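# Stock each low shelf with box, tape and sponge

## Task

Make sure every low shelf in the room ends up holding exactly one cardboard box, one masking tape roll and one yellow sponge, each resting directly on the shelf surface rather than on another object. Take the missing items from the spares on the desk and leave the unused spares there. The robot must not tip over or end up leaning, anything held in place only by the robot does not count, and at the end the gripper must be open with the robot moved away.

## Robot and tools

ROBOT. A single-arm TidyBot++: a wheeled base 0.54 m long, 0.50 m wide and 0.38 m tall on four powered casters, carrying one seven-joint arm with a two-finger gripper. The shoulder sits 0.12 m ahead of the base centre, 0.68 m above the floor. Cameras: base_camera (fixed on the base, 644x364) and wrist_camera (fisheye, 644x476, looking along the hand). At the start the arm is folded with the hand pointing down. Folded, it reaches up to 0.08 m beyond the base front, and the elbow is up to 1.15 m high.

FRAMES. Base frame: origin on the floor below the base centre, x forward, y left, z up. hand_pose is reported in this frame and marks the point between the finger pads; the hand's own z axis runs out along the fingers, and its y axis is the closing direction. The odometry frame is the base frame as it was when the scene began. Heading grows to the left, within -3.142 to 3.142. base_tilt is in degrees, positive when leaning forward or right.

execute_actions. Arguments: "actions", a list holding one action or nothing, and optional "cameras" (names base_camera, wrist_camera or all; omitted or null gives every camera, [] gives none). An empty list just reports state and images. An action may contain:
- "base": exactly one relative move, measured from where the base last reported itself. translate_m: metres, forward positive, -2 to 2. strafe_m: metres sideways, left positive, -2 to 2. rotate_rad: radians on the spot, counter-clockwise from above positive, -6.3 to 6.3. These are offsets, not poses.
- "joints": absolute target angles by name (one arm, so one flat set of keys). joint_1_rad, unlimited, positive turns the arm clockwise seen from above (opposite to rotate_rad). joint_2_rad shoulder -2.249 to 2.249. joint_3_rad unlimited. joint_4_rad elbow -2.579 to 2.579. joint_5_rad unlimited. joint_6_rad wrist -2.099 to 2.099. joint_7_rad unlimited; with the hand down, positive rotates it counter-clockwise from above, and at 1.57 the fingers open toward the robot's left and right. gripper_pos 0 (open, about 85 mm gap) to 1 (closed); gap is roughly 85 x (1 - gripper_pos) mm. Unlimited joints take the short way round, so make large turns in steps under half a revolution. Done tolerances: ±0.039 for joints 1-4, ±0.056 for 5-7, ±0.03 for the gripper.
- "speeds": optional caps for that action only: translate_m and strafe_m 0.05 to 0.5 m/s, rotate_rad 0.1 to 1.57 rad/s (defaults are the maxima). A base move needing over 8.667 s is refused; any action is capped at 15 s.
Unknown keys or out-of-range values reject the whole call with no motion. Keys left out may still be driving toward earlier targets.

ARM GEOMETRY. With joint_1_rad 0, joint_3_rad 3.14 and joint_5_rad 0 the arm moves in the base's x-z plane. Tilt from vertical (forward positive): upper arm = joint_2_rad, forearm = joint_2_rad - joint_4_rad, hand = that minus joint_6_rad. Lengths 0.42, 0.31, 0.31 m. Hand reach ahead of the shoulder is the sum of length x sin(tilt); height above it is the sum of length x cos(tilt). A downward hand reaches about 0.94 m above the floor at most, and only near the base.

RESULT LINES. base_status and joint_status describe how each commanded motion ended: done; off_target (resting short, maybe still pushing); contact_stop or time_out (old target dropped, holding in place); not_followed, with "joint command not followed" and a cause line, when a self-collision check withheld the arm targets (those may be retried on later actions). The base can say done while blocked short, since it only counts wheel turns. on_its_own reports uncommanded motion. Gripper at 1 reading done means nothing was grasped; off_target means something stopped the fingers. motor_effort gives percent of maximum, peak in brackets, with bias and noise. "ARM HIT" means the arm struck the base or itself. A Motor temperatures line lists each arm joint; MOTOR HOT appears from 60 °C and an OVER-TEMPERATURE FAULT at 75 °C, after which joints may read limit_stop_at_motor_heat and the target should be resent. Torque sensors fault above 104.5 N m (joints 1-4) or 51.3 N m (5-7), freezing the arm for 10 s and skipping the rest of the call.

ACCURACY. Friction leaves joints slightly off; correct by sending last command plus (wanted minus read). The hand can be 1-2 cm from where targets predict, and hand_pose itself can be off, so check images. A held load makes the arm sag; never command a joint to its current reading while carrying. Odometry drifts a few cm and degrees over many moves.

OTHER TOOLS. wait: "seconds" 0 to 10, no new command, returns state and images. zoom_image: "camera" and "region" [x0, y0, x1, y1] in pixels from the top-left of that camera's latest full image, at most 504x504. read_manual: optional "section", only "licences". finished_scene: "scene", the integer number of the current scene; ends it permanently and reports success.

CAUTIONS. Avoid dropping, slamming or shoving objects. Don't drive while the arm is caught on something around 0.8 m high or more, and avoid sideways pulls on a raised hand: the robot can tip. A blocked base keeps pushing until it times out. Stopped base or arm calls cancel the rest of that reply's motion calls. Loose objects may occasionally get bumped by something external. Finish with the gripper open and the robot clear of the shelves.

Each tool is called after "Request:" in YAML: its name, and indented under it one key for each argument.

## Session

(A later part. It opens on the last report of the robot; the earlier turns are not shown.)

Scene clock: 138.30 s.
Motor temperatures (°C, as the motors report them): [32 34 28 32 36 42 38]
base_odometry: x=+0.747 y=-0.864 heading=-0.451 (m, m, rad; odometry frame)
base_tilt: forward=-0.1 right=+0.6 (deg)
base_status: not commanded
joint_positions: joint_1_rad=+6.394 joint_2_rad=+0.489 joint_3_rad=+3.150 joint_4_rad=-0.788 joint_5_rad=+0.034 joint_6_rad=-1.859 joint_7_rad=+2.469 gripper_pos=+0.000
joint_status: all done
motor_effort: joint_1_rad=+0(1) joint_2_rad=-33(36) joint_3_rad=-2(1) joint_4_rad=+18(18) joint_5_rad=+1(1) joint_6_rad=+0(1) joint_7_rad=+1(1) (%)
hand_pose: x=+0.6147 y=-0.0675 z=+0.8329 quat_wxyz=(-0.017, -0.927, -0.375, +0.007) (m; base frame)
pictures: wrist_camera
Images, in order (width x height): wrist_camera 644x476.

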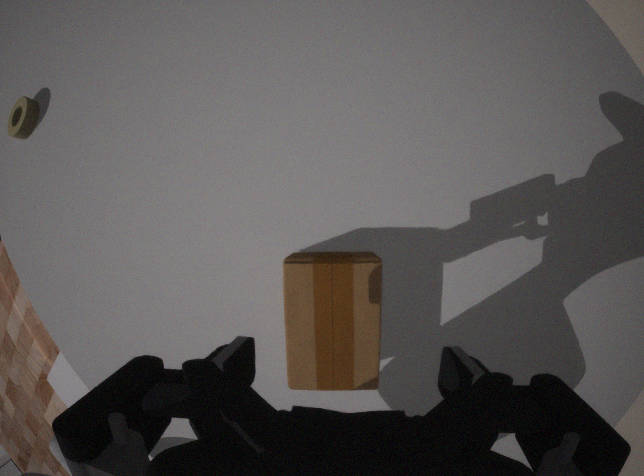

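Request:
execute_actions:
  actions:
    - {"joints":{"joint_1_rad":6.36,"joint_2_rad":0.44,"joint_4_rad":-1.14,"joint_6_rad":-1.545}}
  cameras: ["wrist_camera"]

Request:
execute_actions:
  actions:
    - {"joints":{"gripper_pos":1}}
  cameras: []

Request:
execute_actions:
  actions:
    - {"joints":{"joint_2_rad":0.15,"joint_6_rad":-1.8}}
  cameras: ["wrist_camera"]

Scene clock: 145.30 s.
Motor temperatures (°C, as the motors report them): [32 34 28 32 36 42 38]
base_odometry: x=+0.747 y=-0.864 heading=-0.451 (m, m, rad; odometry frame)
base_tilt: forward=-0.2 right=+0.6 (deg)
base_status: not commanded
joint_positions: joint_1_rad=+6.377 joint_2_rad=+0.453 joint_3_rad=+3.150 joint_4_rad=-1.116 joint_5_rad=+0.034 joint_6_rad=-1.574 joint_7_rad=+2.469 gripper_pos=+0.000
joint_status: all done
motor_effort: joint_1_rad=+0(0) joint_2_rad=-33(33) joint_3_rad=+1(1) joint_4_rad=+18(19) joint_5_rad=+1(1) joint_6_rad=+0(1) joint_7_rad=+1(0) (%)
hand_pose: x=+0.6136 y=-0.0596 z=+0.7496 quat_wxyz=(-0.016, -0.922, -0.388, +0.010) (m; base frame)
pictures: wrist_camera
Images, in order (width x height): wrist_camera 644x476.

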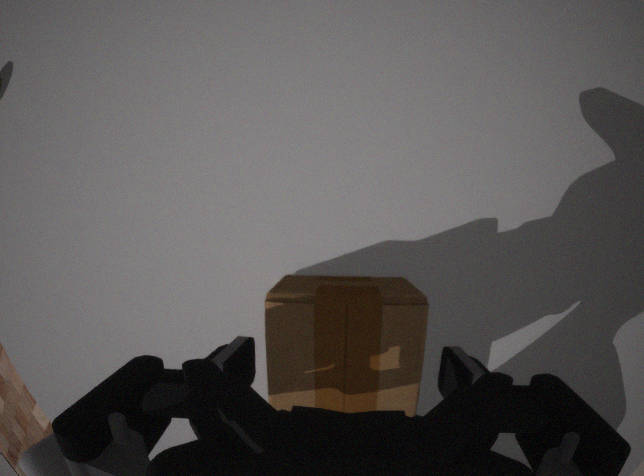

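Scene clock: 146.40 s.
Motor temperatures (°C, as the motors report them): [32 34 28 32 36 42 38]
base_odometry: x=+0.747 y=-0.864 heading=-0.451 (m, m, rad; odometry frame)
base_tilt: forward=-0.1 right=+0.6 (deg)
base_status: not commanded
joint_positions: joint_1_rad=+6.377 joint_2_rad=+0.444 joint_3_rad=+3.150 joint_4_rad=-1.119 joint_5_rad=+0.034 joint_6_rad=-1.574 joint_7_rad=+2.469 gripper_pos=+0.350
joint_status: gripper_pos off_target (ended at +0.350, target +1.000)
motor_effort: joint_1_rad=+0(1) joint_2_rad=-33(34) joint_3_rad=+0(1) joint_4_rad=+19(19) joint_5_rad=+1(2) joint_6_rad=+0(2) joint_7_rad=+1(1) (%)
hand_pose: x=+0.6122 y=-0.0594 z=+0.7531 quat_wxyz=(-0.018, -0.922, -0.388, +0.007) (m; base frame)
pictures: none
No camera images: the call's "cameras" was empty. Leave "cameras" out to get every camera's image.

Scene clock: 148.03 s.
Motor temperatures (°C, as the motors report them): [32 34 28 32 36 42 38]
base_odometry: x=+0.747 y=-0.864 heading=-0.451 (m, m, rad; odometry frame)
base_tilt: forward=-0.2 right=+0.6 (deg)
base_status: not commanded
joint_positions: joint_1_rad=+6.377 joint_2_rad=+0.148 joint_3_rad=+3.150 joint_4_rad=-1.120 joint_5_rad=+0.034 joint_6_rad=-1.776 joint_7_rad=+2.469 gripper_pos=+0.350
joint_status: all done
motor_effort: joint_1_rad=+0(0) joint_2_rad=-22(35) joint_3_rad=+1(0) joint_4_rad=+18(20) joint_5_rad=+1(1) joint_6_rad=+1(2) joint_7_rad=+1(0) (%)
hand_pose: x=+0.5085 y=-0.0489 z=+0.8821 quat_wxyz=(-0.039, -0.922, -0.383, -0.035) (m; base frame)
pictures: wrist_camera
Images, in order (width x height): wrist_camera 644x476.

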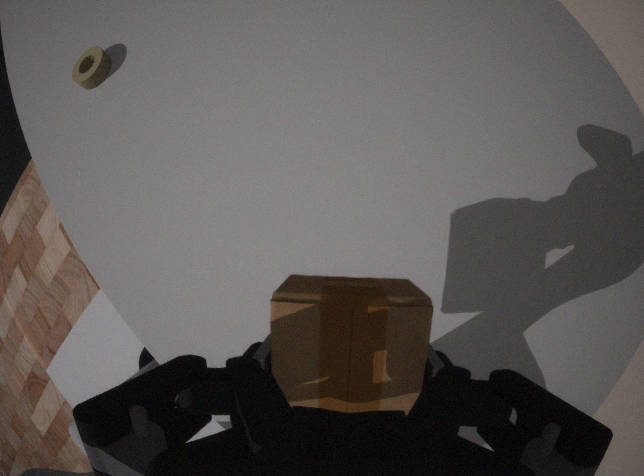

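Request:
execute_actions:
  actions:
    - {"base":{"strafe_m":0.45},"joints":{"joint_7_rad":1.55,"joint_2_rad":-0.7,"joint_4_rad":-2.0,"joint_6_rad":-0.6}}
  cameras: []

Request:
execute_actions:
  actions:
    - {"base":{"translate_m":-2.0},"joints":{"joint_1_rad":4.7}}
  cameras: []

Request:
execute_actions:
  actions:
    - {"base":{"translate_m":-0.2}}
  cameras: ["wrist_camera"]

Request:
execute_actions:
  actions:
    - {"base":{"strafe_m":2.0}}
  cameras: []

Request:
execute_actions:
  actions:
    - {"base":{"translate_m":0.88},"joints":{"joint_2_rad":0.3,"joint_4_rad":-1.21,"joint_6_rad":-1.4}}
  cameras: []

Request:
execute_actions:
  actions:
    - {"base":{"strafe_m":0.75}}
  cameras: ["wrist_camera"]

Scene clock: 156.90 s.
Motor temperatures (°C, as the motors report them): [32 34 28 32 36 42 38]
base_odometry: x=+0.943 y=-0.459 heading=-0.451 (m, m, rad; odometry frame)
base_tilt: forward=-0.2 right=+0.6 (deg)
base_status: done
joint_positions: joint_1_rad=+6.374 joint_2_rad=-0.693 joint_3_rad=+3.148 joint_4_rad=-1.980 joint_5_rad=+0.034 joint_6_rad=-0.634 joint_7_rad=+1.585 gripper_pos=+0.350
joint_status: all done
motor_effort: joint_1_rad=+0(2) joint_2_rad=+2(24) joint_3_rad=+1(2) joint_4_rad=+24(24) joint_5_rad=+2(2) joint_6_rad=+9(9) joint_7_rad=+1(0) (%)
hand_pose: x=+0.4425 y=-0.0372 z=+0.9871 quat_wxyz=(-0.046, -0.819, +0.029, -0.572) (m; base frame)
pictures: none
No camera images: the call's "cameras" was empty. Leave "cameras" out to get every camera's image.

Scene clock: 162.17 s.
Motor temperatures (°C, as the motors report them): [32 34 28 32 36 42 38]
base_odometry: x=-0.856 y=+0.414 heading=-0.451 (m, m, rad; odometry frame)
base_tilt: forward=-0.2 right=+0.6 (deg)
base_status: done
joint_positions: joint_1_rad=+4.716 joint_2_rad=-0.693 joint_3_rad=+3.148 joint_4_rad=-1.980 joint_5_rad=+0.034 joint_6_rad=-0.632 joint_7_rad=+1.585 gripper_pos=+0.350
joint_status: all done
motor_effort: joint_1_rad=+0(0) joint_2_rad=+2(3) joint_3_rad=-1(2) joint_4_rad=+24(25) joint_5_rad=+1(1) joint_6_rad=+9(9) joint_7_rad=+0(1) (%)
hand_pose: x=+0.1278 y=+0.3256 z=+0.9871 quat_wxyz=(+0.391, -0.574, -0.584, -0.420) (m; base frame)
pictures: none
No camera images: the call's "cameras" was empty. Leave "cameras" out to get every camera's image.

Scene clock: 163.70 s.
Motor temperatures (°C, as the motors report them): [32 34 28 32 36 42 38]
base_odometry: x=-1.037 y=+0.501 heading=-0.451 (m, m, rad; odometry frame)
base_tilt: forward=-0.2 right=+0.6 (deg)
base_status: done
joint_positions: joint_1_rad=+4.716 joint_2_rad=-0.693 joint_3_rad=+3.147 joint_4_rad=-1.980 joint_5_rad=+0.034 joint_6_rad=-0.632 joint_7_rad=+1.585 gripper_pos=+0.350
joint_status: not commanded
motor_effort: joint_1_rad=+0(0) joint_2_rad=+2(3) joint_3_rad=+0(3) joint_4_rad=+24(24) joint_5_rad=+1(2) joint_6_rad=+10(10) joint_7_rad=+1(1) (%)
hand_pose: x=+0.1273 y=+0.3256 z=+0.9871 quat_wxyz=(+0.391, -0.574, -0.584, -0.420) (m; base frame)
pictures: wrist_camera
Images, in order (width x height): wrist_camera 644x476.

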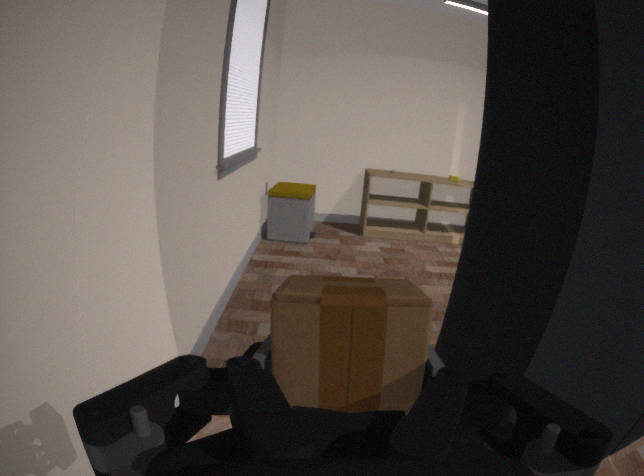

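Scene clock: 169.00 s.
Motor temperatures (°C, as the motors report them): [32 34 28 32 36 43 38]
base_odometry: x=-0.164 y=+2.301 heading=-0.451 (m, m, rad; odometry frame)
base_tilt: forward=-0.2 right=+0.6 (deg)
base_status: done
joint_positions: joint_1_rad=+4.716 joint_2_rad=-0.695 joint_3_rad=+3.147 joint_4_rad=-1.981 joint_5_rad=+0.034 joint_6_rad=-0.631 joint_7_rad=+1.585 gripper_pos=+0.350
joint_status: not commanded
motor_effort: joint_1_rad=+0(0) joint_2_rad=+3(6) joint_3_rad=+0(1) joint_4_rad=+24(25) joint_5_rad=+1(1) joint_6_rad=+10(10) joint_7_rad=+1(0) (%)
hand_pose: x=+0.1273 y=+0.3251 z=+0.9875 quat_wxyz=(+0.391, -0.573, -0.584, -0.421) (m; base frame)
pictures: none
No camera images: the call's "cameras" was empty. Leave "cameras" out to get every camera's image.

Scene clock: 172.10 s.
Motor temperatures (°C, as the motors report them): [32 34 28 32 36 43 38]
base_odometry: x=+0.628 y=+1.917 heading=-0.451 (m, m, rad; odometry frame)
base_tilt: forward=-0.2 right=+0.6 (deg)
base_status: done
joint_positions: joint_1_rad=+4.713 joint_2_rad=+0.303 joint_3_rad=+3.148 joint_4_rad=-1.242 joint_5_rad=+0.034 joint_6_rad=-1.371 joint_7_rad=+1.585 gripper_pos=+0.350
joint_status: all done
motor_effort: joint_1_rad=+0(2) joint_2_rad=-29(32) joint_3_rad=+0(2) joint_4_rad=+20(24) joint_5_rad=+1(1) joint_6_rad=+2(10) joint_7_rad=+1(1) (%)
hand_pose: x=+0.1310 y=+0.5094 z=+0.7882 quat_wxyz=(+0.066, -0.699, -0.706, -0.093) (m; base frame)
pictures: none
No camera images: the call's "cameras" was empty. Leave "cameras" out to get every camera's image.

Scene clock: 174.97 s.
Motor temperatures (°C, as the motors report them): [32 34 28 32 36 42 38]
base_odometry: x=+0.955 y=+2.592 heading=-0.452 (m, m, rad; odometry frame)
base_tilt: forward=-0.2 right=+0.6 (deg)
base_status: done
joint_positions: joint_1_rad=+4.713 joint_2_rad=+0.305 joint_3_rad=+3.148 joint_4_rad=-1.238 joint_5_rad=+0.034 joint_6_rad=-1.376 joint_7_rad=+1.585 gripper_pos=+0.350
joint_status: not commanded
motor_effort: joint_1_rad=+0(1) joint_2_rad=-31(32) joint_3_rad=+0(1) joint_4_rad=+20(21) joint_5_rad=+1(1) joint_6_rad=+2(3) joint_7_rad=+0(1) (%)
hand_pose: x=+0.1311 y=+0.5093 z=+0.7883 quat_wxyz=(+0.065, -0.699, -0.706, -0.092) (m; base frame)
pictures: wrist_camera
Images, in order (width x height): wrist_camera 644x476.

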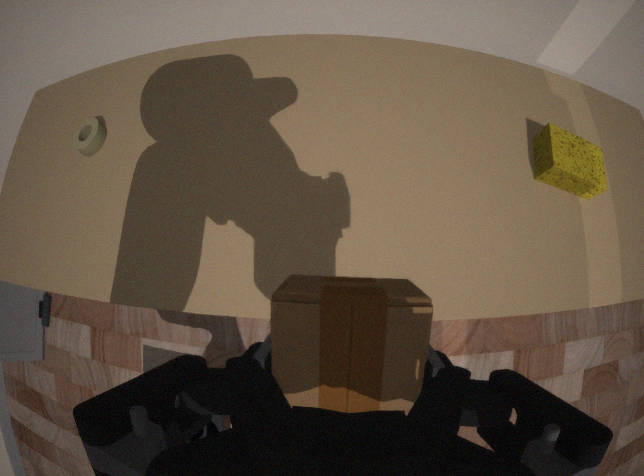

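Request:
execute_actions:
  actions:
    - {"base":{"strafe_m":0.15},"joints":{"joint_2_rad":0.45}}
  cameras: []

Request:
execute_actions:
  actions:
    - {"joints":{"joint_2_rad":0.57,"joint_6_rad":-1.32}}
  cameras: ["wrist_camera"]

Request:
execute_actions:
  actions:
    - {"joints":{"joint_2_rad":0.595}}
  cameras: []

Scene clock: 182.03 s.
Motor temperatures (°C, as the motors report them): [32 34 28 33 36 42 38]
base_odometry: x=+1.021 y=+2.727 heading=-0.452 (m, m, rad; odometry frame)
base_tilt: forward=-0.2 right=+0.6 (deg)
base_status: done
joint_positions: joint_1_rad=+4.713 joint_2_rad=+0.462 joint_3_rad=+3.148 joint_4_rad=-1.235 joint_5_rad=+0.034 joint_6_rad=-1.377 joint_7_rad=+1.585 gripper_pos=+0.350
joint_status: all done
motor_effort: joint_1_rad=+0(1) joint_2_rad=-34(40) joint_3_rad=-1(2) joint_4_rad=+19(21) joint_5_rad=+1(2) joint_6_rad=+0(3) joint_7_rad=+0(0) (%)
hand_pose: x=+0.1311 y=+0.5207 z=+0.7085 quat_wxyz=(+0.011, -0.702, -0.711, -0.037) (m; base frame)
pictures: none
No camera images: the call's "cameras" was empty. Leave "cameras" out to get every camera's image.

Scene clock: 183.30 s.
Motor temperatures (°C, as the motors report them): [32 34 28 33 36 42 38]
base_odometry: x=+1.021 y=+2.727 heading=-0.452 (m, m, rad; odometry frame)
base_tilt: forward=-0.2 right=+0.6 (deg)
base_status: not commanded
joint_positions: joint_1_rad=+4.713 joint_2_rad=+0.579 joint_3_rad=+3.148 joint_4_rad=-1.234 joint_5_rad=+0.034 joint_6_rad=-1.347 joint_7_rad=+1.585 gripper_pos=+0.350
joint_status: all done
motor_effort: joint_1_rad=+0(0) joint_2_rad=-37(40) joint_3_rad=+0(0) joint_4_rad=+18(19) joint_5_rad=+2(1) joint_6_rad=+0(0) joint_7_rad=+0(0) (%)
hand_pose: x=+0.1310 y=+0.5295 z=+0.6474 quat_wxyz=(-0.020, -0.701, -0.713, -0.006) (m; base frame)
pictures: wrist_camera
Images, in order (width x height): wrist_camera 644x476.

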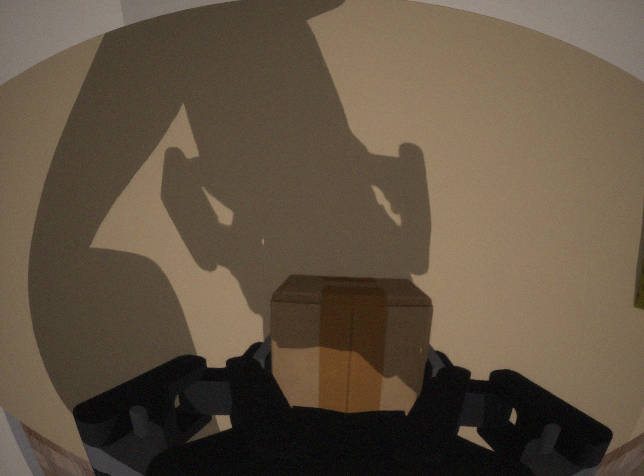

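Scene clock: 183.93 s.
Motor temperatures (°C, as the motors report them): [32 34 28 33 36 42 38]
base_odometry: x=+1.021 y=+2.727 heading=-0.452 (m, m, rad; odometry frame)
base_tilt: forward=-0.2 right=+0.6 (deg)
base_status: not commanded
joint_positions: joint_1_rad=+4.713 joint_2_rad=+0.590 joint_3_rad=+3.148 joint_4_rad=-1.234 joint_5_rad=+0.034 joint_6_rad=-1.347 joint_7_rad=+1.585 gripper_pos=+0.350
joint_status: all done
motor_effort: joint_1_rad=+0(0) joint_2_rad=-36(38) joint_3_rad=-1(1) joint_4_rad=+18(18) joint_5_rad=+1(1) joint_6_rad=+0(1) joint_7_rad=+0(1) (%)
hand_pose: x=+0.1310 y=+0.5293 z=+0.6415 quat_wxyz=(-0.024, -0.701, -0.713, -0.002) (m; base frame)
pictures: none
No camera images: the call's "cameras" was empty. Leave "cameras" out to get every camera's image.

Request:
execute_actions:
  actions:
    - {"joints":{"gripper_pos":0}}
  cameras: []

Request:
execute_actions:
  actions:
    - {"joints":{"joint_2_rad":0.2,"joint_6_rad":-1.5}}
  cameras: []

Request:
execute_actions:
  actions:
    - {"base":{"strafe_m":-0.3},"joints":{"joint_6_rad":-1.1}}
  cameras: ["wrist_camera"]

Scene clock: 188.27 s.
Motor temperatures (°C, as the motors report them): [32 35 28 33 36 42 38]
base_odometry: x=+1.021 y=+2.727 heading=-0.452 (m, m, rad; odometry frame)
base_tilt: forward=-0.2 right=+0.6 (deg)
base_status: not commanded
joint_positions: joint_1_rad=+4.713 joint_2_rad=+0.591 joint_3_rad=+3.148 joint_4_rad=-1.234 joint_5_rad=+0.034 joint_6_rad=-1.347 joint_7_rad=+1.585 gripper_pos=+0.000
joint_status: all done
motor_effort: joint_1_rad=+0(0) joint_2_rad=-36(37) joint_3_rad=-1(1) joint_4_rad=+18(18) joint_5_rad=+1(1) joint_6_rad=+0(0) joint_7_rad=+1(1) (%)
hand_pose: x=+0.1310 y=+0.5294 z=+0.6415 quat_wxyz=(-0.024, -0.701, -0.713, -0.002) (m; base frame)
pictures: none
No camera images: the call's "cameras" was empty. Leave "cameras" out to get every camera's image.

Scene clock: 190.00 s.
Motor temperatures (°C, as the motors report them): [32 35 28 33 36 42 38]
base_odometry: x=+1.021 y=+2.727 heading=-0.452 (m, m, rad; odometry frame)
base_tilt: forward=-0.2 right=+0.6 (deg)
base_status: not commanded
joint_positions: joint_1_rad=+4.713 joint_2_rad=+0.196 joint_3_rad=+3.148 joint_4_rad=-1.231 joint_5_rad=+0.034 joint_6_rad=-1.472 joint_7_rad=+1.585 gripper_pos=+0.000
joint_status: all done
motor_effort: joint_1_rad=+0(0) joint_2_rad=-25(39) joint_3_rad=-1(1) joint_4_rad=+20(20) joint_5_rad=+1(2) joint_6_rad=+2(2) joint_7_rad=+1(0) (%)
hand_pose: x=+0.1310 y=+0.4679 z=+0.8380 quat_wxyz=(+0.072, -0.699, -0.704, -0.099) (m; base frame)
pictures: none
No camera images: the call's "cameras" was empty. Leave "cameras" out to get every camera's image.

Scene clock: 191.93 s.
Motor temperatures (°C, as the motors report them): [32 35 28 33 36 42 38]
base_odometry: x=+0.890 y=+2.457 heading=-0.452 (m, m, rad; odometry frame)
base_tilt: forward=-0.2 right=+0.6 (deg)
base_status: done
joint_positions: joint_1_rad=+4.711 joint_2_rad=+0.195 joint_3_rad=+3.148 joint_4_rad=-1.227 joint_5_rad=+0.034 joint_6_rad=-1.102 joint_7_rad=+1.585 gripper_pos=+0.000
joint_status: all done
motor_effort: joint_1_rad=+0(2) joint_2_rad=-26(30) joint_3_rad=-1(2) joint_4_rad=+21(23) joint_5_rad=+1(2) joint_6_rad=+6(6) joint_7_rad=+1(1) (%)
hand_pose: x=+0.1298 y=+0.5727 z=+0.8873 quat_wxyz=(+0.200, -0.669, -0.679, -0.229) (m; base frame)
pictures: wrist_camera
Images, in order (width x height): wrist_camera 644x476.

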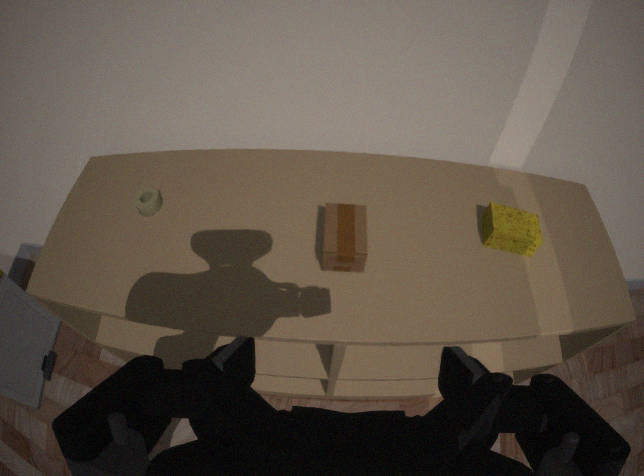

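Request:
finished_scene:
  scene: 2

The scene is finished: the task was done.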